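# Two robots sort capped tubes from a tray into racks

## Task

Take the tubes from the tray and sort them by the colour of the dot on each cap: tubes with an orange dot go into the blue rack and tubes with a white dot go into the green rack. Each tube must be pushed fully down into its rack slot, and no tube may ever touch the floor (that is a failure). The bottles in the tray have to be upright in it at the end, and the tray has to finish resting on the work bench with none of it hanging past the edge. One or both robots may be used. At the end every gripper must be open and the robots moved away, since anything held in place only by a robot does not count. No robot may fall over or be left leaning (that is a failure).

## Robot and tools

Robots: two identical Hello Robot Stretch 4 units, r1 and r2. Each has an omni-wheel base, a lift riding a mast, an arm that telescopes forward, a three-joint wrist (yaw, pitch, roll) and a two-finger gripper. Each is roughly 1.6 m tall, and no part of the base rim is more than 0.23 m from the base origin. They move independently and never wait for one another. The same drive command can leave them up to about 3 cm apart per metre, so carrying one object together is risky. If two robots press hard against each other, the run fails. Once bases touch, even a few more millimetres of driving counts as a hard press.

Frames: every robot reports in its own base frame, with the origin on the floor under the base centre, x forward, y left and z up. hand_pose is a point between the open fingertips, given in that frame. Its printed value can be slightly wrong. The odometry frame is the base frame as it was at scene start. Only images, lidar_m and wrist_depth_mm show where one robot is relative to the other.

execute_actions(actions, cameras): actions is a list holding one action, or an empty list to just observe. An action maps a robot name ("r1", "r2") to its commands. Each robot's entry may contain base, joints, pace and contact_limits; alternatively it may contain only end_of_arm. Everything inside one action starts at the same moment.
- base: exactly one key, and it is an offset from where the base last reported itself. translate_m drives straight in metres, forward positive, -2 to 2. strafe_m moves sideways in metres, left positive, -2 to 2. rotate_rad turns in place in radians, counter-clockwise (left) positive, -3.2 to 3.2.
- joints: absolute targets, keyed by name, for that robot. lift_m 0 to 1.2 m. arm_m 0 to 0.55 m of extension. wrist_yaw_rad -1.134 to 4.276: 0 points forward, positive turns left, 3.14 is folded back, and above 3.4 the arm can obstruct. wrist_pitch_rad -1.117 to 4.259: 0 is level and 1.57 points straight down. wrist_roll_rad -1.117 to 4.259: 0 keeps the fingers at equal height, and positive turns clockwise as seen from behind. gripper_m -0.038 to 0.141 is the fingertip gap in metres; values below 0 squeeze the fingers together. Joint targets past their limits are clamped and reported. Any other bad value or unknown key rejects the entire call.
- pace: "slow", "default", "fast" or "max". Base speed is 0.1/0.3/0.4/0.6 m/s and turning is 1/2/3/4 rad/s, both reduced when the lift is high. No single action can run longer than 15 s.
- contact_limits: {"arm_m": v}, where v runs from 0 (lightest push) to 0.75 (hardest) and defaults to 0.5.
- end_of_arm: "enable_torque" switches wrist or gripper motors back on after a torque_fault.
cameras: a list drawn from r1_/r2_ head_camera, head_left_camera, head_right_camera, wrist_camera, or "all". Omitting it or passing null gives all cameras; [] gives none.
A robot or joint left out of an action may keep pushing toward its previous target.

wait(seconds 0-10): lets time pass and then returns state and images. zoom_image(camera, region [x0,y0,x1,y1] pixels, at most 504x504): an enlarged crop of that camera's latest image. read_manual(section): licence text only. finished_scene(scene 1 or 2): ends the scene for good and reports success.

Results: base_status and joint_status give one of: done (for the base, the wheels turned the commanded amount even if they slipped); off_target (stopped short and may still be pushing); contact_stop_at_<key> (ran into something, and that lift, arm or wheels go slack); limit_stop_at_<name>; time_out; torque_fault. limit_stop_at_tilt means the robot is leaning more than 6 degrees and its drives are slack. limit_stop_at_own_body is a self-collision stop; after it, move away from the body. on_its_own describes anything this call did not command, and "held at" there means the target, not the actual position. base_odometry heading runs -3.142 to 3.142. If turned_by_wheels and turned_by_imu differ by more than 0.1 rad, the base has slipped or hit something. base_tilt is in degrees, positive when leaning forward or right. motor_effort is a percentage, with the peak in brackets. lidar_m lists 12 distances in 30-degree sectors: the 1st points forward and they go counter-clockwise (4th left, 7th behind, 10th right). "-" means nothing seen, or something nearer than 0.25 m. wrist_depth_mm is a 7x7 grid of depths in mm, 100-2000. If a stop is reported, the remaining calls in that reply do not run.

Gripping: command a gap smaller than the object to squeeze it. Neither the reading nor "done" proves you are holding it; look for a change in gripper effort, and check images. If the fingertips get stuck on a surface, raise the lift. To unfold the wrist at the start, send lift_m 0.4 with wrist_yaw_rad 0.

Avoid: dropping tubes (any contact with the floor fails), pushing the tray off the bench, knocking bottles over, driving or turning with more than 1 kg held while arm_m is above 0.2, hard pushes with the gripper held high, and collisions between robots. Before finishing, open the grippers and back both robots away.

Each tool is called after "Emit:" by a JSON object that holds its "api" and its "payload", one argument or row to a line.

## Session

Emit:
{"api": "execute_actions", "payload": {
  "actions": []
}}

Scene clock: 0.00 s.
r1.base_odometry: x=+0.000 y=+0.000 heading=+0.000 (m, m, rad; r1's odometry frame)
r1.turned_by_wheels: +0.000 (rad since the last result)
r1.turned_by_imu: +0.000 (rad since the last result)
r1.base_tilt: forward=+0.3 right=+0.3 (deg)
r1.lidar_m: 1.05 5.07 1.85 1.26 1.17 1.20 1.60 3.67 3.73 3.74 0.77 0.78
r1.base_status: not commanded
r1.joint_positions: lift_m=+0.159 arm_m=-0.002 wrist_yaw_rad=+3.134 wrist_pitch_rad=+0.007 wrist_roll_rad=-0.018 gripper_m=+0.057
r1.joint_status: not commanded
r1.motor_effort: lift_m=+18 arm_m=-1 wrist_yaw_rad=-3 wrist_pitch_rad=-6 wrist_roll_rad=+1 gripper_m=-2 wheel_0=+0 wheel_1=+0 wheel_2=+0 (%)
r1.hand_pose: x=-0.1192 y=+0.0895 z=+0.3349 quat_wxyz=(+0.004, -0.003, -0.009, +1.000) (m; r1's base frame)
r1.wrist_depth_mm: - 136 - 1921 1499 1229 1042 / - 126 226 1921 1499 1205 1042 / 107 138 235 1921 1499 1229 1042 / 137 190 - 1921 1464 1205 1025 / 1708 1808 1921 1863 1464 1229 1042 / 1008 960 946 1060 1008 1118 1025 / 750 732 809 107 809 878 866
r2.base_odometry: x=+0.000 y=+0.000 heading=+0.000 (m, m, rad; r2's odometry frame)
r2.turned_by_wheels: +0.000 (rad since the last result)
r2.turned_by_imu: +0.000 (rad since the last result)
r2.base_tilt: forward=-0.9 right=+0.3 (deg)
r2.lidar_m: 4.02 1.32 1.41 5.52 1.66 0.90 0.74 0.72 0.85 1.37 3.24 3.61
r2.base_status: not commanded
r2.joint_positions: lift_m=+0.281 arm_m=-0.002 wrist_yaw_rad=+3.167 wrist_pitch_rad=+0.005 wrist_roll_rad=-0.020 gripper_m=+0.057
r2.joint_status: not commanded
r2.motor_effort: lift_m=+21 arm_m=-1 wrist_yaw_rad=-1 wrist_pitch_rad=-7 wrist_roll_rad=+1 gripper_m=-3 wheel_0=+0 wheel_1=+0 wheel_2=+0 (%)
r2.hand_pose: x=-0.1218 y=+0.0800 z=+0.4584 quat_wxyz=(-0.013, -0.002, -0.010, +1.000) (m; r2's base frame)
r2.wrist_depth_mm: - 138 181 904 991 1060 1138 / - 106 137 904 976 1042 1160 / - 113 137 904 976 1060 1160 / - 132 173 917 976 1060 1160 / 207 778 842 891 976 1060 1138 / 214 788 198 917 191 1078 1138 / 213 778 842 124 976 1042 1118
pictures: r1_head_camera, r1_head_left_camera, r1_head_right_camera, r1_wrist_camera, r2_head_camera, r2_head_left_camera, r2_head_right_camera, r2_wrist_camera
camera_calibration (this result's frames):
r1_wrist_camera: T_world_to_cam=[[0.0627763, 0.99659, 0.0535427, -0.113977], [0.0602979, 0.0497632, -0.996939, 0.381436], [-0.996204, 0.0658127, -0.0569683, 0.125744], [0, 0, 0, 1]] pos_world=[0.109422, 0.0863313, 0.393534]
r2_wrist_camera: T_world_to_cam=[[-0.0345247, 0.99867, 0.0382915, -0.0966156], [0.0146325, 0.0388153, -0.999139, 0.513581], [-0.999297, -0.0339347, -0.0159531, 0.121068], [0, 0, 0, 1]] pos_world=[0.110132, 0.0806607, 0.51877]
Images, in order (width x height): r1_head_camera 420x560, r1_head_left_camera 420x672, r1_head_right_camera 420x672, r1_wrist_camera 616x392, r2_head_camera 420x560, r2_head_left_camera 420x672, r2_head_right_camera 420x672, r2_wrist_camera 616x392.

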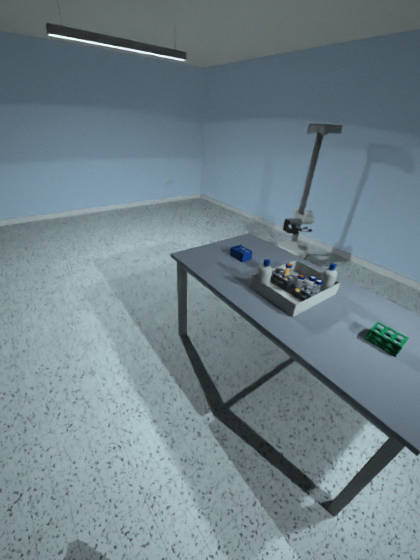

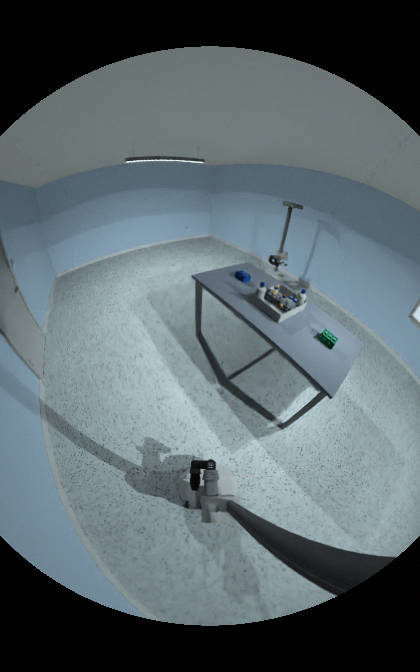

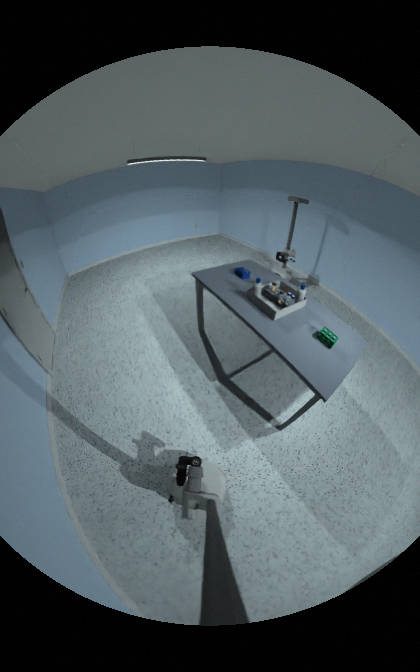

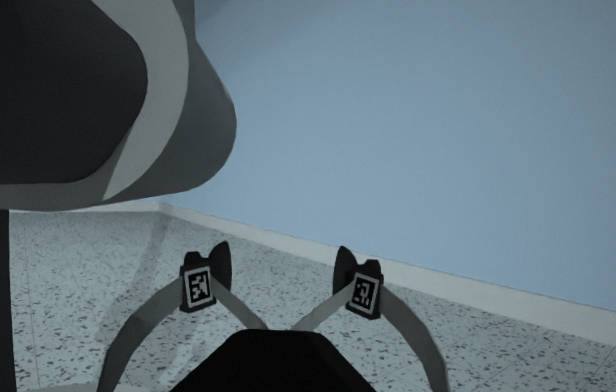

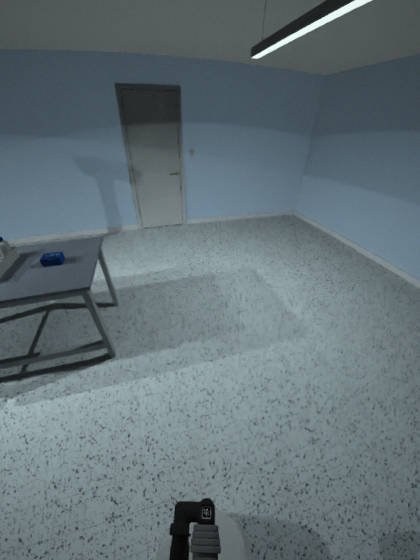

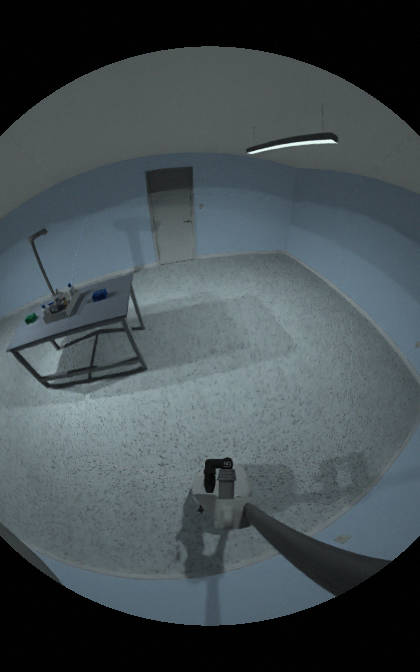

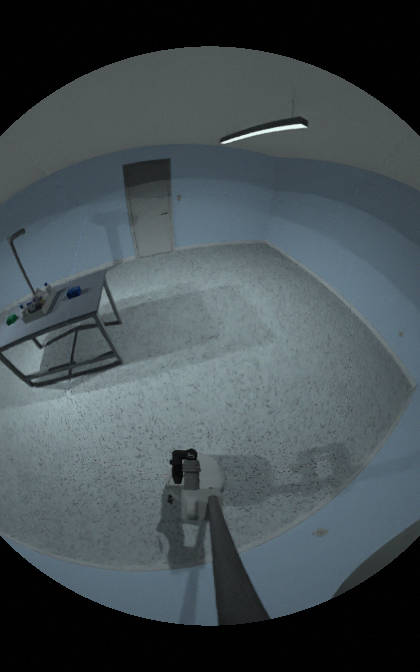

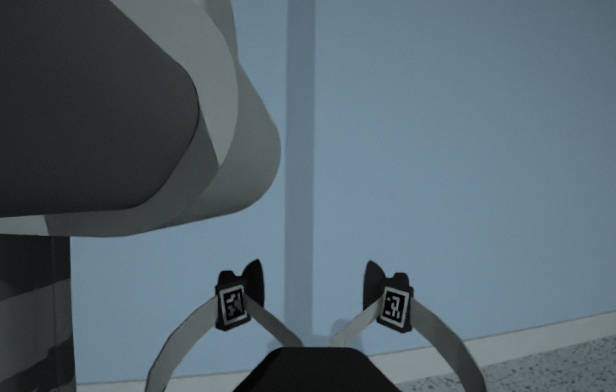

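Emit:
{"api": "execute_actions", "payload": {
  "actions": [
    {"r1":{"base":{"translate_m":0.4},"joints":{"lift_m":1.15},"pace":"fast"}}
  ],
  "cameras": []
}}

Emit:
{"api": "execute_actions", "payload": {
  "actions": [
    {"r1":{"base":{"translate_m":0.52},"joints":{"wrist_yaw_rad":0,"wrist_pitch_rad":1.57,"wrist_roll_rad":1.57,"gripper_m":0.06},"pace":"fast"}}
  ],
  "cameras": []
}}

Emit:
{"api": "execute_actions", "payload": {
  "actions": [
    {"r1":{"base":{"rotate_rad":-0.92},"joints":{"arm_m":0.42},"pace":"fast"}}
  ],
  "cameras": ["r1_wrist_camera","r1_head_left_camera","r1_head_camera"]
}}

Scene clock: 4.87 s.
r1.base_odometry: x=+0.400 y=+0.000 heading=+0.000 (m, m, rad; r1's odometry frame)
r1.turned_by_wheels: +0.000 (rad since the last result)
r1.turned_by_imu: +0.000 (rad since the last result)
r1.base_tilt: forward=+0.2 right=+0.4 (deg)
r1.lidar_m: 0.76 4.74 2.16 1.51 1.40 1.43 1.88 3.98 4.08 0.60 0.54 0.55
r1.base_status: done
r1.joint_positions: lift_m=+1.150 arm_m=-0.002 wrist_yaw_rad=+3.134 wrist_pitch_rad=+0.007 wrist_roll_rad=-0.018 gripper_m=+0.057
r1.joint_status: all done
r1.motor_effort: lift_m=+21(22) arm_m=+0(1) wrist_yaw_rad=-3(2) wrist_pitch_rad=-6(6) wrist_roll_rad=+0(3) gripper_m=-2(3) wheel_0=+0(5) wheel_1=+1(7) wheel_2=+1(11) (%)
r1.hand_pose: x=-0.1192 y=+0.0895 z=+1.3261 quat_wxyz=(+0.004, -0.003, -0.009, +1.000) (m; r1's base frame)
r1.wrist_depth_mm: - 136 - - 1808 1430 1255 / - 126 227 - 1808 1430 1255 / 107 138 235 - 1756 1464 1229 / 137 190 - - 1756 1464 1229 / - - - - 1708 1464 1255 / - - - - 1576 1464 1255 / - - - 107 1756 1430 1229
r2.base_odometry: x=+0.000 y=+0.000 heading=+0.000 (m, m, rad; r2's odometry frame)
r2.turned_by_wheels: +0.000 (rad since the last result)
r2.turned_by_imu: +0.001 (rad since the last result)
r2.base_tilt: forward=-0.8 right=+0.3 (deg)
r2.lidar_m: 4.01 1.32 1.42 5.53 1.68 0.89 0.74 0.73 0.83 1.35 3.25 3.63
r2.base_status: not commanded
r2.joint_positions: lift_m=+0.281 arm_m=-0.002 wrist_yaw_rad=+3.167 wrist_pitch_rad=+0.005 wrist_roll_rad=-0.020 gripper_m=+0.057
r2.joint_status: not commanded
r2.motor_effort: lift_m=+21(21) arm_m=-1(1) wrist_yaw_rad=+3(1) wrist_pitch_rad=-7(8) wrist_roll_rad=+1(2) gripper_m=-4(5) wheel_0=+1(1) wheel_1=+0(0) wheel_2=+0(1) (%)
r2.hand_pose: x=-0.1218 y=+0.0800 z=+0.4584 quat_wxyz=(-0.013, -0.002, -0.010, +1.000) (m; r2's base frame)
r2.wrist_depth_mm: - 138 181 904 976 1060 1138 / - 106 137 904 976 1042 1138 / - 113 138 904 991 1060 1160 / - 132 173 904 976 1060 1160 / 207 788 831 904 976 1078 1160 / 215 788 198 904 191 1078 1138 / 213 768 842 124 960 1025 1118
pictures: none
No camera images: the call's "cameras" was empty. Leave "cameras" out to get every camera's image.

Scene clock: 8.00 s.
r1.base_odometry: x=+0.920 y=+0.000 heading=+0.000 (m, m, rad; r1's odometry frame)
r1.turned_by_wheels: +0.000 (rad since the last result)
r1.turned_by_imu: +0.000 (rad since the last result)
r1.base_tilt: forward=+0.3 right=+0.3 (deg)
r1.lidar_m: 0.41 4.31 2.67 1.82 1.69 1.73 2.32 4.41 0.43 0.28 0.25 0.25
r1.base_status: done
r1.joint_positions: lift_m=+1.150 arm_m=-0.002 wrist_yaw_rad=+0.000 wrist_pitch_rad=+1.570 wrist_roll_rad=+1.570 gripper_m=+0.060
r1.joint_status: all done
r1.motor_effort: lift_m=+20(21) arm_m=-1(0) wrist_yaw_rad=-2(7) wrist_pitch_rad=+0(3) wrist_roll_rad=+3(7) gripper_m=-2(4) wheel_0=+1(3) wheel_1=+0(1) wheel_2=+2(9) (%)
r1.hand_pose: x=+0.1689 y=-0.0874 z=+1.0396 quat_wxyz=(+0.501, +0.500, +0.500, -0.499) (m; r1's base frame)
r1.wrist_depth_mm: 480 480 488 496 500 1255 1308 / 484 488 496 500 1281 1281 1281 / 488 492 500 1255 1281 1281 1308 / 488 496 1255 1060 1078 1281 1308 / 496 1255 1281 1060 1078 1308 1336 / 1255 1255 1281 1281 205 1308 1336 / 1255 1281 1281 107 1308 1336 1336
r2.base_odometry: x=+0.000 y=+0.000 heading=+0.000 (m, m, rad; r2's odometry frame)
r2.turned_by_wheels: +0.000 (rad since the last result)
r2.turned_by_imu: +0.000 (rad since the last result)
r2.base_tilt: forward=-0.8 right=+0.3 (deg)
r2.lidar_m: 4.00 1.31 1.42 5.52 1.70 0.89 0.73 0.73 0.85 1.36 3.23 3.64
r2.base_status: not commanded
r2.joint_positions: lift_m=+0.281 arm_m=-0.002 wrist_yaw_rad=+3.167 wrist_pitch_rad=+0.005 wrist_roll_rad=-0.020 gripper_m=+0.057
r2.joint_status: not commanded
r2.motor_effort: lift_m=+21(21) arm_m=+0(0) wrist_yaw_rad=+1(1) wrist_pitch_rad=-8(8) wrist_roll_rad=+1(2) gripper_m=-4(3) wheel_0=+1(0) wheel_1=+0(0) wheel_2=+0(0) (%)
r2.hand_pose: x=-0.1218 y=+0.0800 z=+0.4584 quat_wxyz=(-0.013, -0.002, -0.010, +1.000) (m; r2's base frame)
r2.wrist_depth_mm: - 138 181 904 976 1060 1160 / - 106 137 904 991 1060 1160 / - 113 137 917 976 1060 1160 / - 132 173 904 976 1060 1160 / 207 778 842 904 976 1060 1160 / 214 788 197 904 191 1078 1138 / 213 788 842 124 976 1025 1118
pictures: none
No camera images: the call's "cameras" was empty. Leave "cameras" out to get every camera's image.

Scene clock: 10.07 s.
r1.base_odometry: x=+0.920 y=+0.000 heading=-0.920 (m, m, rad; r1's odometry frame)
r1.turned_by_wheels: -0.920 (rad since the last result)
r1.turned_by_imu: -0.907 (rad since the last result)
r1.base_tilt: forward=+0.3 right=+0.4 (deg)
r1.lidar_m: 0.25 0.25 0.38 4.31 2.30 1.76 1.70 1.80 2.58 4.40 0.35 0.26
r1.base_status: done
r1.joint_positions: lift_m=+1.150 arm_m=+0.419 wrist_yaw_rad=+0.000 wrist_pitch_rad=+1.570 wrist_roll_rad=+1.570 gripper_m=+0.060
r1.joint_status: all done
r1.motor_effort: lift_m=+20(20) arm_m=+5(2) wrist_yaw_rad=-3(2) wrist_pitch_rad=+1(1) wrist_roll_rad=+2(2) gripper_m=-3(2) wheel_0=+0(7) wheel_1=+0(4) wheel_2=+0(6) (%)
r1.hand_pose: x=+0.5903 y=-0.0874 z=+1.0396 quat_wxyz=(+0.501, +0.500, +0.500, -0.499) (m; r1's base frame)
r1.wrist_depth_mm: 480 484 488 496 500 504 1308 / 480 484 492 500 500 508 1308 / 484 353 480 496 508 512 1308 / 488 492 469 504 508 517 1308 / 492 496 442 504 512 521 1336 / 496 492 382 480 206 525 1336 / 500 459 442 107 373 530 1336
r2.base_odometry: x=+0.000 y=+0.000 heading=+0.000 (m, m, rad; r2's odometry frame)
r2.turned_by_wheels: +0.000 (rad since the last result)
r2.turned_by_imu: +0.000 (rad since the last result)
r2.base_tilt: forward=-0.8 right=+0.4 (deg)
r2.lidar_m: 3.99 1.33 1.42 5.52 1.69 0.89 0.74 0.73 0.85 1.36 3.24 3.62
r2.base_status: not commanded
r2.joint_positions: lift_m=+0.281 arm_m=-0.002 wrist_yaw_rad=+3.167 wrist_pitch_rad=+0.005 wrist_roll_rad=-0.020 gripper_m=+0.057
r2.joint_status: not commanded
r2.motor_effort: lift_m=+21(21) arm_m=-1(1) wrist_yaw_rad=+2(2) wrist_pitch_rad=-7(7) wrist_roll_rad=+0(2) gripper_m=-4(6) wheel_0=+0(0) wheel_1=+0(0) wheel_2=+0(0) (%)
r2.hand_pose: x=-0.1218 y=+0.0800 z=+0.4584 quat_wxyz=(-0.013, -0.002, -0.010, +1.000) (m; r2's base frame)
r2.wrist_depth_mm: - 138 181 904 976 1078 1138 / - 106 137 904 976 1060 1160 / - 112 138 917 976 1060 1160 / - 132 173 904 976 1060 1160 / 207 778 842 904 976 1060 1160 / 215 798 198 904 192 1078 1160 / 213 778 831 124 976 1042 1118
pictures: r1_head_camera, r1_head_left_camera, r1_wrist_camera
camera_calibration (this result's frames):
r1_wrist_camera: T_world_to_cam=[[-0.997815, -0.0366477, 0.0549816, 0.514326], [-0.0337236, 0.998014, 0.0532001, 0.0966821], [-0.0568221, 0.0512296, -0.997069, 1.30591], [0, 0, 0, 1]] pos_world=[0.590667, -0.144542, 1.26866]
Images, in order (width x height): r1_head_camera 420x560, r1_head_left_camera 420x672, r1_wrist_camera 616x392.

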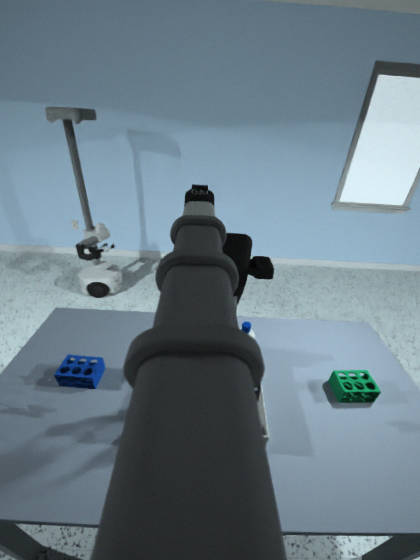

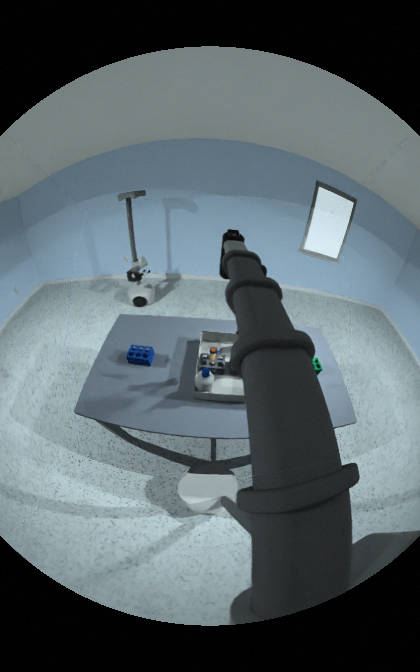

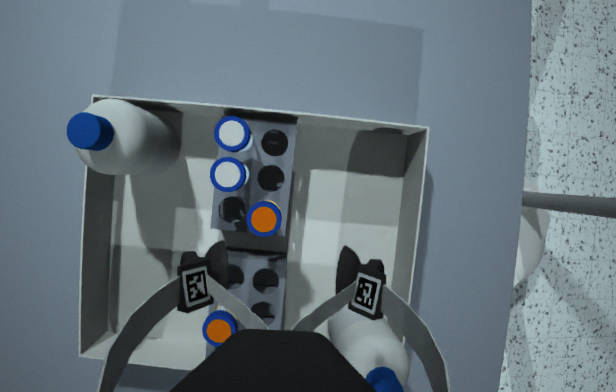

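Emit:
{"api": "execute_actions", "payload": {
  "actions": [
    {"r1":{"base":{"strafe_m":-0.014},"joints":{"arm_m":0.44,"lift_m":1.03,"wrist_roll_rad":1.65},"pace":"fast"}}
  ],
  "cameras": ["r1_wrist_camera"]
}}

Scene clock: 12.27 s.
r1.base_odometry: x=+0.909 y=-0.008 heading=-0.920 (m, m, rad; r1's odometry frame)
r1.turned_by_wheels: +0.000 (rad since the last result)
r1.turned_by_imu: +0.000 (rad since the last result)
r1.base_tilt: forward=+0.3 right=+0.3 (deg)
r1.lidar_m: 0.26 0.28 0.38 4.32 2.29 1.76 1.69 1.81 2.57 4.42 0.33 0.26
r1.base_status: done
r1.joint_positions: lift_m=+1.030 arm_m=+0.439 wrist_yaw_rad=+0.000 wrist_pitch_rad=+1.570 wrist_roll_rad=+1.649 gripper_m=+0.060
r1.joint_status: all done
r1.motor_effort: lift_m=+17(19) arm_m=+5(6) wrist_yaw_rad=-2(4) wrist_pitch_rad=+0(0) wrist_roll_rad=+5(6) gripper_m=-2(2) wheel_0=+0(5) wheel_1=+0(7) wheel_2=+0(1) (%)
r1.hand_pose: x=+0.6103 y=-0.0874 z=+0.9199 quat_wxyz=(+0.480, +0.519, +0.480, -0.519) (m; r1's base frame)
r1.wrist_depth_mm: 364 368 373 377 382 387 389 / 366 370 375 379 382 389 394 / 230 329 319 375 384 387 397 / 237 373 320 377 387 389 399 / 349 375 322 324 389 392 402 / 347 377 325 355 206 402 404 / 343 382 384 107 349 404 410
r2.base_odometry: x=+0.000 y=+0.000 heading=+0.000 (m, m, rad; r2's odometry frame)
r2.turned_by_wheels: +0.000 (rad since the last result)
r2.turned_by_imu: +0.000 (rad since the last result)
r2.base_tilt: forward=-0.8 right=+0.2 (deg)
r2.lidar_m: 4.00 1.33 1.41 5.54 1.67 0.89 0.73 0.73 0.83 1.35 3.23 3.63
r2.base_status: not commanded
r2.joint_positions: lift_m=+0.281 arm_m=-0.002 wrist_yaw_rad=+3.167 wrist_pitch_rad=+0.005 wrist_roll_rad=-0.020 gripper_m=+0.057
r2.joint_status: not commanded
r2.motor_effort: lift_m=+21(21) arm_m=-1(1) wrist_yaw_rad=-1(2) wrist_pitch_rad=-8(8) wrist_roll_rad=+2(2) gripper_m=-4(3) wheel_0=+0(1) wheel_1=+0(0) wheel_2=+1(0) (%)
r2.hand_pose: x=-0.1218 y=+0.0800 z=+0.4584 quat_wxyz=(-0.013, -0.002, -0.010, +1.000) (m; r2's base frame)
r2.wrist_depth_mm: - 138 180 904 976 1060 1138 / - 106 137 904 976 1060 1160 / - 113 138 904 976 1060 1160 / - 132 173 891 976 1060 1160 / 207 788 842 904 976 1060 1160 / 214 788 197 917 191 1060 1138 / 214 788 842 124 976 1042 1118
pictures: r1_wrist_camera
camera_calibration (this result's frames):
r1_wrist_camera: T_world_to_cam=[[-0.997543, 0.0432389, 0.0551279, 0.547515], [0.0461814, 0.997512, 0.0532694, 0.0548515], [-0.0526874, 0.0556844, -0.997057, 1.18555], [0, 0, 0, 1]] pos_world=[0.606099, -0.144405, 1.14895]
Images, in order (width x height): r1_wrist_camera 616x392.

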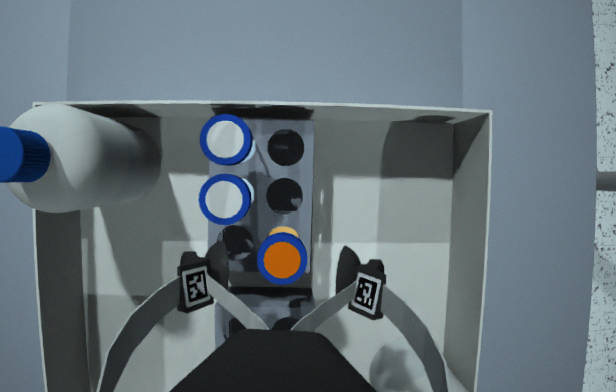

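Emit:
{"api": "execute_actions", "payload": {
  "actions": [
    {"r1":{"joints":{"lift_m":0.99}}}
  ],
  "cameras": []
}}

Emit:
{"api": "execute_actions", "payload": {
  "actions": [
    {"r1":{"joints":{"gripper_m":0.005}}}
  ],
  "cameras": []
}}

Emit:
{"api": "execute_actions", "payload": {
  "actions": [
    {"r1":{"joints":{"lift_m":1.08}}}
  ],
  "cameras": ["r1_wrist_camera"]
}}

Emit:
{"api": "execute_actions", "payload": {
  "actions": [
    {"r1":{"base":{"strafe_m":0.49},"joints":{"lift_m":1.13}}}
  ],
  "cameras": ["r1_wrist_camera"]
}}

Scene clock: 14.53 s.
r1.base_odometry: x=+0.909 y=-0.008 heading=-0.920 (m, m, rad; r1's odometry frame)
r1.turned_by_wheels: +0.000 (rad since the last result)
r1.turned_by_imu: +0.000 (rad since the last result)
r1.base_tilt: forward=+0.4 right=+0.4 (deg)
r1.lidar_m: 0.25 0.26 0.40 4.33 2.31 1.78 1.70 1.78 2.54 4.40 0.36 0.25
r1.base_status: not commanded
r1.joint_positions: lift_m=+0.990 arm_m=+0.439 wrist_yaw_rad=+0.000 wrist_pitch_rad=+1.570 wrist_roll_rad=+1.649 gripper_m=+0.060
r1.joint_status: all done
r1.motor_effort: lift_m=+17(16) arm_m=+5(5) wrist_yaw_rad=-1(0) wrist_pitch_rad=+1(0) wrist_roll_rad=+3(2) gripper_m=-1(4) wheel_0=+0(0) wheel_1=+1(0) wheel_2=+0(0) (%)
r1.hand_pose: x=+0.6103 y=-0.0874 z=+0.8799 quat_wxyz=(+0.480, +0.519, +0.480, -0.519) (m; r1's base frame)
r1.wrist_depth_mm: 325 329 334 340 342 345 349 / 327 330 334 340 342 347 351 / 200 325 220 334 343 345 355 / 212 334 278 336 347 345 357 / 329 336 282 283 349 343 362 / 327 338 222 224 206 340 364 / 324 342 343 107 351 355 366
r2.base_odometry: x=+0.000 y=+0.000 heading=+0.000 (m, m, rad; r2's odometry frame)
r2.turned_by_wheels: +0.000 (rad since the last result)
r2.turned_by_imu: +0.000 (rad since the last result)
r2.base_tilt: forward=-0.8 right=+0.4 (deg)
r2.lidar_m: 4.02 1.32 1.42 5.54 1.69 0.89 0.74 0.74 0.83 1.36 3.23 3.64
r2.base_status: not commanded
r2.joint_positions: lift_m=+0.281 arm_m=-0.002 wrist_yaw_rad=+3.167 wrist_pitch_rad=+0.005 wrist_roll_rad=-0.020 gripper_m=+0.057
r2.joint_status: not commanded
r2.motor_effort: lift_m=+21(21) arm_m=+0(1) wrist_yaw_rad=+0(1) wrist_pitch_rad=-7(7) wrist_roll_rad=+3(2) gripper_m=-5(4) wheel_0=+0(1) wheel_1=+0(0) wheel_2=+0(0) (%)
r2.hand_pose: x=-0.1218 y=+0.0800 z=+0.4584 quat_wxyz=(-0.013, -0.002, -0.010, +1.000) (m; r2's base frame)
r2.wrist_depth_mm: - 138 180 904 976 1060 1160 / - 106 137 904 960 1078 1160 / - 113 138 904 976 1060 1138 / - 132 173 904 991 1060 1160 / 208 778 842 904 976 1060 1160 / 214 798 197 917 191 1078 1160 / 214 778 842 124 976 1042 1118
pictures: none
No camera images: the call's "cameras" was empty. Leave "cameras" out to get every camera's image.

Scene clock: 15.87 s.
r1.base_odometry: x=+0.909 y=-0.008 heading=-0.920 (m, m, rad; r1's odometry frame)
r1.turned_by_wheels: +0.000 (rad since the last result)
r1.turned_by_imu: +0.000 (rad since the last result)
r1.base_tilt: forward=+0.4 right=+0.3 (deg)
r1.lidar_m: 0.25 0.28 0.38 4.32 2.30 1.76 1.69 1.82 2.58 4.39 0.33 0.27
r1.base_status: not commanded
r1.joint_positions: lift_m=+0.990 arm_m=+0.439 wrist_yaw_rad=+0.000 wrist_pitch_rad=+1.570 wrist_roll_rad=+1.649 gripper_m=+0.005
r1.joint_status: all done
r1.motor_effort: lift_m=+17(17) arm_m=+5(5) wrist_yaw_rad=-1(2) wrist_pitch_rad=+0(0) wrist_roll_rad=+1(4) gripper_m=-17(18) wheel_0=+0(0) wheel_1=+0(0) wheel_2=+0(0) (%)
r1.hand_pose: x=+0.6103 y=-0.0874 z=+0.8799 quat_wxyz=(+0.480, +0.519, +0.480, -0.519) (m; r1's base frame)
r1.wrist_depth_mm: 325 329 332 336 343 345 349 / 327 330 334 338 342 347 349 / 200 327 220 334 343 345 355 / 213 334 277 338 345 345 357 / 329 336 282 282 347 343 359 / 327 338 208 216 190 340 362 / 324 342 343 107 351 330 366
r2.base_odometry: x=+0.000 y=+0.000 heading=+0.000 (m, m, rad; r2's odometry frame)
r2.turned_by_wheels: +0.000 (rad since the last result)
r2.turned_by_imu: +0.000 (rad since the last result)
r2.base_tilt: forward=-0.8 right=+0.4 (deg)
r2.lidar_m: 4.02 1.33 1.42 5.53 1.69 0.88 0.74 0.74 0.83 1.35 3.24 3.62
r2.base_status: not commanded
r2.joint_positions: lift_m=+0.281 arm_m=-0.002 wrist_yaw_rad=+3.167 wrist_pitch_rad=+0.005 wrist_roll_rad=-0.020 gripper_m=+0.057
r2.joint_status: not commanded
r2.motor_effort: lift_m=+21(21) arm_m=-1(1) wrist_yaw_rad=+2(2) wrist_pitch_rad=-8(7) wrist_roll_rad=+1(3) gripper_m=-5(3) wheel_0=+0(1) wheel_1=+0(0) wheel_2=+0(1) (%)
r2.hand_pose: x=-0.1218 y=+0.0800 z=+0.4584 quat_wxyz=(-0.013, -0.002, -0.010, +1.000) (m; r2's base frame)
r2.wrist_depth_mm: - 138 180 904 976 1060 1138 / - 106 138 904 976 1060 1138 / - 113 138 904 960 1060 1160 / - 132 173 904 976 1060 1160 / 207 788 842 904 976 1060 1182 / 214 798 197 904 191 1078 1138 / 213 778 842 124 976 1042 1098
pictures: none
No camera images: the call's "cameras" was empty. Leave "cameras" out to get every camera's image.

Scene clock: 17.23 s.
r1.base_odometry: x=+0.909 y=-0.008 heading=-0.920 (m, m, rad; r1's odometry frame)
r1.turned_by_wheels: +0.000 (rad since the last result)
r1.turned_by_imu: +0.000 (rad since the last result)
r1.base_tilt: forward=+0.3 right=+0.3 (deg)
r1.lidar_m: 0.25 0.26 0.39 4.31 2.33 1.75 1.71 1.81 2.57 4.39 0.36 0.27
r1.base_status: not commanded
r1.joint_positions: lift_m=+1.080 arm_m=+0.439 wrist_yaw_rad=+0.000 wrist_pitch_rad=+1.570 wrist_roll_rad=+1.649 gripper_m=+0.005
r1.joint_status: all done
r1.motor_effort: lift_m=+21(23) arm_m=+5(5) wrist_yaw_rad=-1(1) wrist_pitch_rad=+0(1) wrist_roll_rad=+4(3) gripper_m=-17(17) wheel_0=+0(0) wheel_1=+0(0) wheel_2=+0(0) (%)
r1.hand_pose: x=+0.6103 y=-0.0874 z=+0.9695 quat_wxyz=(+0.480, +0.519, +0.480, -0.519) (m; r1's base frame)
r1.wrist_depth_mm: 410 415 421 427 430 436 439 / 415 421 424 430 433 436 442 / 260 327 375 424 433 442 449 / 375 377 370 427 436 445 449 / 421 424 373 303 439 449 455 / 424 397 208 216 190 455 459 / 430 430 436 107 355 455 462
r2.base_odometry: x=+0.000 y=+0.000 heading=+0.000 (m, m, rad; r2's odometry frame)
r2.turned_by_wheels: +0.000 (rad since the last result)
r2.turned_by_imu: +0.000 (rad since the last result)
r2.base_tilt: forward=-0.8 right=+0.4 (deg)
r2.lidar_m: 4.02 1.31 1.42 5.53 1.67 0.88 0.72 0.74 0.84 1.36 3.23 3.63
r2.base_status: not commanded
r2.joint_positions: lift_m=+0.281 arm_m=-0.002 wrist_yaw_rad=+3.167 wrist_pitch_rad=+0.005 wrist_roll_rad=-0.020 gripper_m=+0.057
r2.joint_status: not commanded
r2.motor_effort: lift_m=+21(21) arm_m=-1(1) wrist_yaw_rad=+4(1) wrist_pitch_rad=-7(8) wrist_roll_rad=+2(2) gripper_m=-4(4) wheel_0=+0(0) wheel_1=+0(0) wheel_2=+0(0) (%)
r2.hand_pose: x=-0.1218 y=+0.0800 z=+0.4584 quat_wxyz=(-0.013, -0.002, -0.010, +1.000) (m; r2's base frame)
r2.wrist_depth_mm: - 138 181 904 991 1042 1160 / - 106 137 904 960 1078 1160 / - 113 137 904 991 1060 1160 / - 132 173 904 976 1060 1182 / 207 788 842 904 976 1078 1160 / 215 788 197 904 191 1078 1160 / 213 778 842 124 991 1042 1118
pictures: r1_wrist_camera
camera_calibration (this result's frames):
r1_wrist_camera: T_world_to_cam=[[-0.997543, 0.0432411, 0.0551279, 0.544781], [0.0461837, 0.997512, 0.0532694, 0.0522052], [-0.0526873, 0.0556845, -0.997057, 1.23505], [0, 0, 0, 1]] pos_world=[0.606103, -0.144405, 1.1986]
Images, in order (width x height): r1_wrist_camera 616x392.

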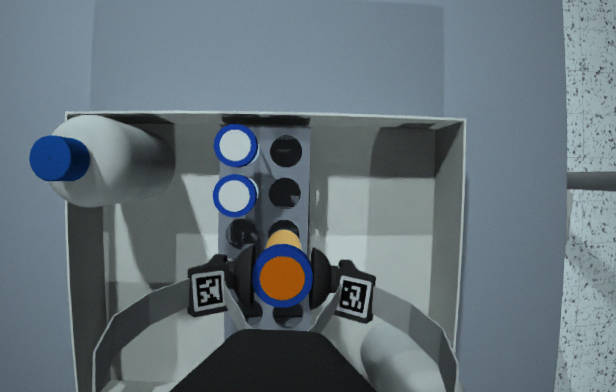

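Scene clock: 20.20 s.
r1.base_odometry: x=+1.299 y=+0.289 heading=-0.920 (m, m, rad; r1's odometry frame)
r1.turned_by_wheels: +0.000 (rad since the last result)
r1.turned_by_imu: +0.001 (rad since the last result)
r1.base_tilt: forward=+0.4 right=+0.3 (deg)
r1.lidar_m: 0.26 0.28 3.94 3.84 2.32 1.73 1.68 1.80 2.55 0.93 0.38 0.28
r1.base_status: done
r1.joint_positions: lift_m=+1.130 arm_m=+0.439 wrist_yaw_rad=+0.000 wrist_pitch_rad=+1.570 wrist_roll_rad=+1.649 gripper_m=+0.005
r1.joint_status: all done
r1.motor_effort: lift_m=+21(22) arm_m=+5(5) wrist_yaw_rad=-3(2) wrist_pitch_rad=+0(1) wrist_roll_rad=+4(0) gripper_m=-18(18) wheel_0=+0(6) wheel_1=+0(9) wheel_2=-1(2) (%)
r1.hand_pose: x=+0.6103 y=-0.0874 z=+1.0196 quat_wxyz=(+0.480, +0.519, +0.480, -0.519) (m; r1's base frame)
r1.wrist_depth_mm: 459 462 469 473 480 488 1255 / 462 466 473 477 484 488 1255 / 466 469 477 484 488 496 1308 / 466 477 477 484 488 496 1078 / 469 477 424 303 496 500 1308 / 473 477 207 216 190 508 1336 / 480 484 488 107 504 508 1336
r2.base_odometry: x=+0.000 y=+0.000 heading=+0.000 (m, m, rad; r2's odometry frame)
r2.turned_by_wheels: +0.000 (rad since the last result)
r2.turned_by_imu: +0.000 (rad since the last result)
r2.base_tilt: forward=-0.9 right=+0.4 (deg)
r2.lidar_m: 4.01 1.32 1.42 5.53 1.67 0.90 0.74 0.73 0.82 1.36 3.25 3.64
r2.base_status: not commanded
r2.joint_positions: lift_m=+0.281 arm_m=-0.002 wrist_yaw_rad=+3.167 wrist_pitch_rad=+0.005 wrist_roll_rad=-0.020 gripper_m=+0.057
r2.joint_status: not commanded
r2.motor_effort: lift_m=+21(21) arm_m=-1(1) wrist_yaw_rad=+1(3) wrist_pitch_rad=-7(8) wrist_roll_rad=+0(2) gripper_m=-5(4) wheel_0=+0(1) wheel_1=+0(0) wheel_2=+1(0) (%)
r2.hand_pose: x=-0.1218 y=+0.0800 z=+0.4584 quat_wxyz=(-0.013, -0.002, -0.010, +1.000) (m; r2's base frame)
r2.wrist_depth_mm: - 138 180 904 976 1078 1138 / - 106 137 904 976 1060 1138 / - 113 138 904 976 1060 1138 / - 132 173 917 976 1060 1160 / 207 778 842 904 976 1078 1160 / 215 798 197 904 192 1060 1160 / 214 768 842 124 976 1042 1118
pictures: r1_wrist_camera
camera_calibration (this result's frames):
r1_wrist_camera: T_world_to_cam=[[-0.997543, 0.0432416, 0.0551279, 0.542028], [0.0461841, 0.997512, 0.0532694, 0.0495409], [-0.0526873, 0.0556845, -0.997057, 1.28491], [0, 0, 0, 1]] pos_world=[0.606106, -0.144405, 1.24861]
Images, in order (width x height): r1_wrist_camera 616x392.

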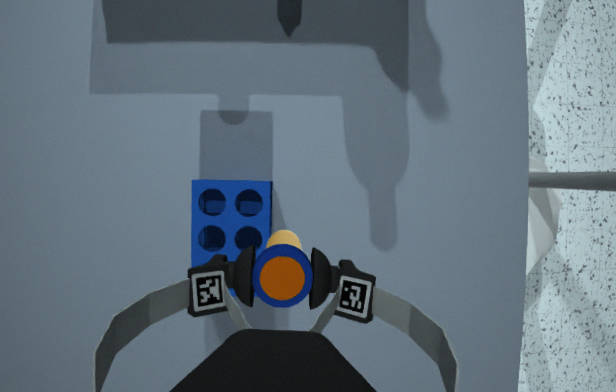

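Emit:
{"api": "execute_actions", "payload": {
  "actions": [
    {"r1":{"base":{"strafe_m":0.011},"joints":{"lift_m":1.06,"arm_m":0.48}}}
  ],
  "cameras": ["r1_wrist_camera"]
}}

Scene clock: 22.00 s.
r1.base_odometry: x=+1.307 y=+0.295 heading=-0.920 (m, m, rad; r1's odometry frame)
r1.turned_by_wheels: +0.000 (rad since the last result)
r1.turned_by_imu: +0.000 (rad since the last result)
r1.base_tilt: forward=+0.2 right=+0.3 (deg)
r1.lidar_m: 0.27 0.30 3.92 3.82 2.31 1.72 1.67 1.82 2.56 0.94 0.38 0.29
r1.base_status: done
r1.joint_positions: lift_m=+1.060 arm_m=+0.479 wrist_yaw_rad=+0.000 wrist_pitch_rad=+1.570 wrist_roll_rad=+1.649 gripper_m=+0.005
r1.joint_status: all done
r1.motor_effort: lift_m=+17(20) arm_m=+5(8) wrist_yaw_rad=-2(2) wrist_pitch_rad=+0(0) wrist_roll_rad=+3(4) gripper_m=-15(18) wheel_0=+1(6) wheel_1=-1(7) wheel_2=-1(0) (%)
r1.hand_pose: x=+0.6503 y=-0.0874 z=+0.9499 quat_wxyz=(+0.480, +0.519, +0.480, -0.519) (m; r1's base frame)
r1.wrist_depth_mm: 394 397 402 407 410 415 418 / 394 399 404 410 413 418 424 / 397 404 407 413 415 421 427 / 402 404 404 407 421 424 430 / 404 410 355 303 424 430 433 / 407 410 208 216 190 430 439 / 410 415 418 107 430 436 439
r2.base_odometry: x=+0.000 y=+0.000 heading=+0.000 (m, m, rad; r2's odometry frame)
r2.turned_by_wheels: +0.000 (rad since the last result)
r2.turned_by_imu: +0.000 (rad since the last result)
r2.base_tilt: forward=-0.9 right=+0.4 (deg)
r2.lidar_m: 4.03 1.32 1.41 5.52 1.68 0.90 0.74 0.73 0.84 1.38 3.23 3.62
r2.base_status: not commanded
r2.joint_positions: lift_m=+0.281 arm_m=-0.002 wrist_yaw_rad=+3.167 wrist_pitch_rad=+0.005 wrist_roll_rad=-0.020 gripper_m=+0.057
r2.joint_status: not commanded
r2.motor_effort: lift_m=+21(21) arm_m=-1(1) wrist_yaw_rad=+2(2) wrist_pitch_rad=-7(7) wrist_roll_rad=+1(1) gripper_m=-4(4) wheel_0=+1(1) wheel_1=+0(0) wheel_2=+0(0) (%)
r2.hand_pose: x=-0.1218 y=+0.0800 z=+0.4584 quat_wxyz=(-0.013, -0.002, -0.010, +1.000) (m; r2's base frame)
r2.wrist_depth_mm: - 138 181 891 976 1078 1138 / - 106 137 904 976 1060 1138 / - 113 137 917 976 1060 1160 / - 132 173 904 976 1060 1160 / 207 778 842 917 976 1078 1182 / 214 788 198 904 191 1078 1138 / 213 768 842 124 960 1042 1118
pictures: r1_wrist_camera
camera_calibration (this result's frames):
r1_wrist_camera: T_world_to_cam=[[-0.997539, 0.0433016, 0.0551392, 0.585736], [0.0462447, 0.997509, 0.0532689, 0.0513662], [-0.0526952, 0.0556877, -0.997057, 1.21757], [0, 0, 0, 1]] pos_world=[0.646079, -0.144405, 1.17895]
Images, in order (width x height): r1_wrist_camera 616x392.

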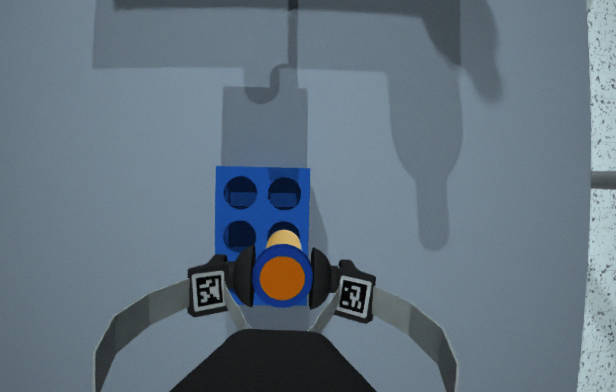

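Emit:
{"api": "execute_actions", "payload": {
  "actions": [
    {"r1":{"joints":{"lift_m":0.986},"pace":"slow"}}
  ],
  "cameras": []
}}

Emit:
{"api": "execute_actions", "payload": {
  "actions": [
    {"r1":{"joints":{"gripper_m":0.06}}}
  ],
  "cameras": ["r1_wrist_camera"]
}}

Emit:
{"api": "execute_actions", "payload": {
  "actions": [
    {"r1":{"base":{"strafe_m":-0.388},"joints":{"lift_m":1.03}}}
  ],
  "cameras": ["r1_wrist_camera"]
}}

Scene clock: 24.47 s.
r1.base_odometry: x=+1.307 y=+0.295 heading=-0.920 (m, m, rad; r1's odometry frame)
r1.turned_by_wheels: +0.000 (rad since the last result)
r1.turned_by_imu: +0.000 (rad since the last result)
r1.base_tilt: forward=+0.3 right=+0.3 (deg)
r1.lidar_m: 0.26 0.28 3.95 3.80 2.30 1.72 1.68 1.78 2.56 0.94 0.40 0.27
r1.base_status: not commanded
r1.joint_positions: lift_m=+0.986 arm_m=+0.479 wrist_yaw_rad=+0.000 wrist_pitch_rad=+1.570 wrist_roll_rad=+1.649 gripper_m=+0.005
r1.joint_status: all done
r1.motor_effort: lift_m=+16(17) arm_m=+5(5) wrist_yaw_rad=-2(1) wrist_pitch_rad=+0(0) wrist_roll_rad=+2(1) gripper_m=-18(18) wheel_0=+1(1) wheel_1=-2(1) wheel_2=-1(1) (%)
r1.hand_pose: x=+0.6503 y=-0.0874 z=+0.8759 quat_wxyz=(+0.480, +0.519, +0.480, -0.519) (m; r1's base frame)
r1.wrist_depth_mm: 322 325 329 332 336 342 345 / 324 329 332 334 342 343 345 / 325 330 334 340 342 347 349 / 329 334 330 336 345 349 351 / 330 334 281 279 347 351 355 / 334 336 208 216 190 355 359 / 336 340 342 107 353 357 362
r2.base_odometry: x=+0.000 y=+0.000 heading=+0.000 (m, m, rad; r2's odometry frame)
r2.turned_by_wheels: +0.000 (rad since the last result)
r2.turned_by_imu: +0.000 (rad since the last result)
r2.base_tilt: forward=-0.8 right=+0.3 (deg)
r2.lidar_m: 4.01 1.31 1.42 5.55 1.68 0.91 0.73 0.73 0.84 1.38 3.23 3.65
r2.base_status: not commanded
r2.joint_positions: lift_m=+0.281 arm_m=-0.002 wrist_yaw_rad=+3.167 wrist_pitch_rad=+0.005 wrist_roll_rad=-0.020 gripper_m=+0.057
r2.joint_status: not commanded
r2.motor_effort: lift_m=+21(21) arm_m=-1(1) wrist_yaw_rad=+2(2) wrist_pitch_rad=-7(8) wrist_roll_rad=+2(3) gripper_m=-4(5) wheel_0=+0(0) wheel_1=+0(0) wheel_2=+0(0) (%)
r2.hand_pose: x=-0.1218 y=+0.0800 z=+0.4584 quat_wxyz=(-0.013, -0.002, -0.010, +1.000) (m; r2's base frame)
r2.wrist_depth_mm: - 138 180 904 976 1060 1138 / - 106 138 904 976 1060 1138 / - 112 137 904 976 1060 1160 / - 132 173 917 976 1060 1160 / 207 778 831 904 976 1078 1160 / 214 788 198 917 191 1078 1138 / 213 788 842 124 976 1060 1118
pictures: none
No camera images: the call's "cameras" was empty. Leave "cameras" out to get every camera's image.

Scene clock: 25.80 s.
r1.base_odometry: x=+1.307 y=+0.295 heading=-0.920 (m, m, rad; r1's odometry frame)
r1.turned_by_wheels: +0.000 (rad since the last result)
r1.turned_by_imu: +0.000 (rad since the last result)
r1.base_tilt: forward=+0.4 right=+0.1 (deg)
r1.lidar_m: 0.25 0.28 3.93 3.81 2.32 1.72 1.67 1.80 2.54 0.97 0.38 0.29
r1.base_status: not commanded
r1.joint_positions: lift_m=+0.986 arm_m=+0.479 wrist_yaw_rad=+0.000 wrist_pitch_rad=+1.570 wrist_roll_rad=+1.649 gripper_m=+0.060
r1.joint_status: all done
r1.motor_effort: lift_m=+16(16) arm_m=+5(5) wrist_yaw_rad=-2(2) wrist_pitch_rad=+0(0) wrist_roll_rad=+2(3) gripper_m=-3(20) wheel_0=+1(1) wheel_1=+0(1) wheel_2=-1(1) (%)
r1.hand_pose: x=+0.6503 y=-0.0874 z=+0.8759 quat_wxyz=(+0.480, +0.519, +0.480, -0.519) (m; r1's base frame)
r1.wrist_depth_mm: 322 324 329 332 338 343 347 / 325 329 332 334 342 345 347 / 327 330 336 340 342 345 349 / 329 332 330 336 347 349 353 / 332 336 279 282 347 353 355 / 334 338 221 223 206 353 359 / 336 340 343 107 351 357 359
r2.base_odometry: x=+0.000 y=+0.000 heading=+0.000 (m, m, rad; r2's odometry frame)
r2.turned_by_wheels: +0.000 (rad since the last result)
r2.turned_by_imu: +0.000 (rad since the last result)
r2.base_tilt: forward=-0.8 right=+0.3 (deg)
r2.lidar_m: 4.01 1.32 1.40 5.53 1.70 0.91 0.74 0.73 0.84 1.35 3.23 3.64
r2.base_status: not commanded
r2.joint_positions: lift_m=+0.281 arm_m=-0.002 wrist_yaw_rad=+3.167 wrist_pitch_rad=+0.005 wrist_roll_rad=-0.020 gripper_m=+0.057
r2.joint_status: not commanded
r2.motor_effort: lift_m=+21(21) arm_m=-1(1) wrist_yaw_rad=+0(0) wrist_pitch_rad=-7(7) wrist_roll_rad=+2(2) gripper_m=-3(4) wheel_0=+1(0) wheel_1=+0(0) wheel_2=+0(0) (%)
r2.hand_pose: x=-0.1218 y=+0.0800 z=+0.4584 quat_wxyz=(-0.013, -0.002, -0.010, +1.000) (m; r2's base frame)
r2.wrist_depth_mm: - 138 180 904 976 1060 1160 / - 106 137 904 960 1060 1160 / - 113 138 904 960 1060 1160 / - 132 173 904 976 1060 1160 / 207 778 842 917 976 1060 1160 / 215 788 197 904 192 1078 1138 / 213 778 842 124 976 1042 1118
pictures: r1_wrist_camera
camera_calibration (this result's frames):
r1_wrist_camera: T_world_to_cam=[[-0.997539, 0.0433014, 0.0551392, 0.58982], [0.0462445, 0.997509, 0.0532689, 0.0553069], [-0.0526952, 0.0556877, -0.997057, 1.14381], [0, 0, 0, 1]] pos_world=[0.646084, -0.144405, 1.10497]
Images, in order (width x height): r1_wrist_camera 616x392.

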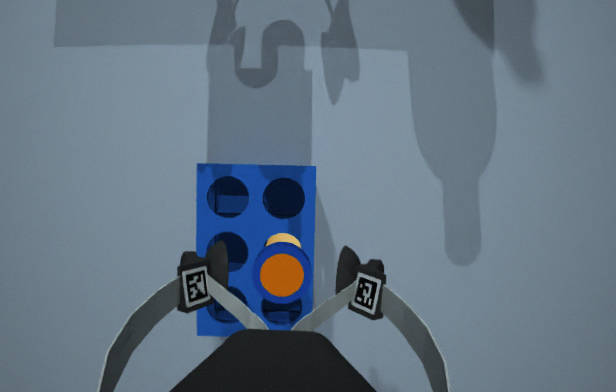

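Scene clock: 28.40 s.
r1.base_odometry: x=+0.999 y=+0.060 heading=-0.920 (m, m, rad; r1's odometry frame)
r1.turned_by_wheels: +0.000 (rad since the last result)
r1.turned_by_imu: +0.000 (rad since the last result)
r1.base_tilt: forward=+0.3 right=+0.3 (deg)
r1.lidar_m: 0.26 0.29 0.39 4.22 2.30 1.76 1.69 1.79 2.56 0.88 0.38 0.27
r1.base_status: done
r1.joint_positions: lift_m=+1.030 arm_m=+0.479 wrist_yaw_rad=+0.000 wrist_pitch_rad=+1.570 wrist_roll_rad=+1.649 gripper_m=+0.060
r1.joint_status: all done
r1.motor_effort: lift_m=+21(21) arm_m=+5(5) wrist_yaw_rad=-3(2) wrist_pitch_rad=+0(1) wrist_roll_rad=+5(4) gripper_m=-2(2) wheel_0=+0(12) wheel_1=+2(8) wheel_2=-1(1) (%)
r1.hand_pose: x=+0.6503 y=-0.0874 z=+0.9196 quat_wxyz=(+0.480, +0.519, +0.480, -0.519) (m; r1's base frame)
r1.wrist_depth_mm: 362 257 368 315 377 379 389 / 364 357 373 320 379 384 392 / 368 370 373 379 384 384 394 / 368 373 377 324 387 384 397 / 373 375 377 324 387 287 402 / 375 325 309 325 205 251 223 / 379 384 384 107 397 402 407
r2.base_odometry: x=+0.000 y=+0.000 heading=+0.000 (m, m, rad; r2's odometry frame)
r2.turned_by_wheels: +0.000 (rad since the last result)
r2.turned_by_imu: +0.000 (rad since the last result)
r2.base_tilt: forward=-0.8 right=+0.3 (deg)
r2.lidar_m: 4.01 1.32 1.41 5.54 1.68 0.88 0.73 0.73 0.85 1.36 3.24 3.63
r2.base_status: not commanded
r2.joint_positions: lift_m=+0.281 arm_m=-0.002 wrist_yaw_rad=+3.167 wrist_pitch_rad=+0.005 wrist_roll_rad=-0.020 gripper_m=+0.057
r2.joint_status: not commanded
r2.motor_effort: lift_m=+21(21) arm_m=-1(1) wrist_yaw_rad=+0(2) wrist_pitch_rad=-7(7) wrist_roll_rad=+1(2) gripper_m=-6(6) wheel_0=+1(0) wheel_1=+0(0) wheel_2=+1(1) (%)
r2.hand_pose: x=-0.1218 y=+0.0800 z=+0.4584 quat_wxyz=(-0.013, -0.002, -0.010, +1.000) (m; r2's base frame)
r2.wrist_depth_mm: - 138 181 904 976 1060 1160 / - 106 137 904 991 1060 1160 / - 113 138 904 976 1060 1160 / - 132 173 917 991 1078 1160 / 207 788 831 891 976 1060 1160 / 214 788 198 904 192 1060 1138 / 213 788 842 124 976 1042 1118
pictures: r1_wrist_camera
camera_calibration (this result's frames):
r1_wrist_camera: T_world_to_cam=[[-0.997539, 0.0433013, 0.0551393, 0.587419], [0.0462444, 0.997509, 0.0532689, 0.0529815], [-0.0526953, 0.0556877, -0.997057, 1.18733], [0, 0, 0, 1]] pos_world=[0.64609, -0.144405, 1.14862]
Images, in order (width x height): r1_wrist_camera 616x392.

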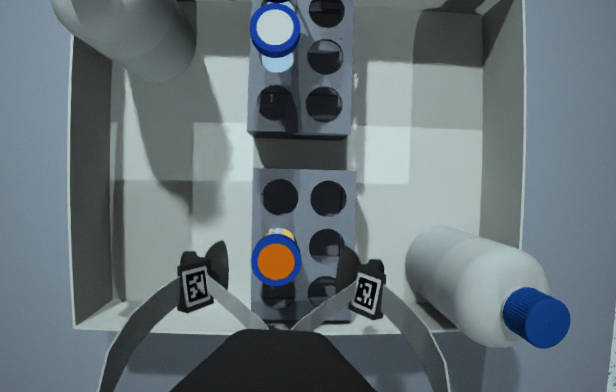

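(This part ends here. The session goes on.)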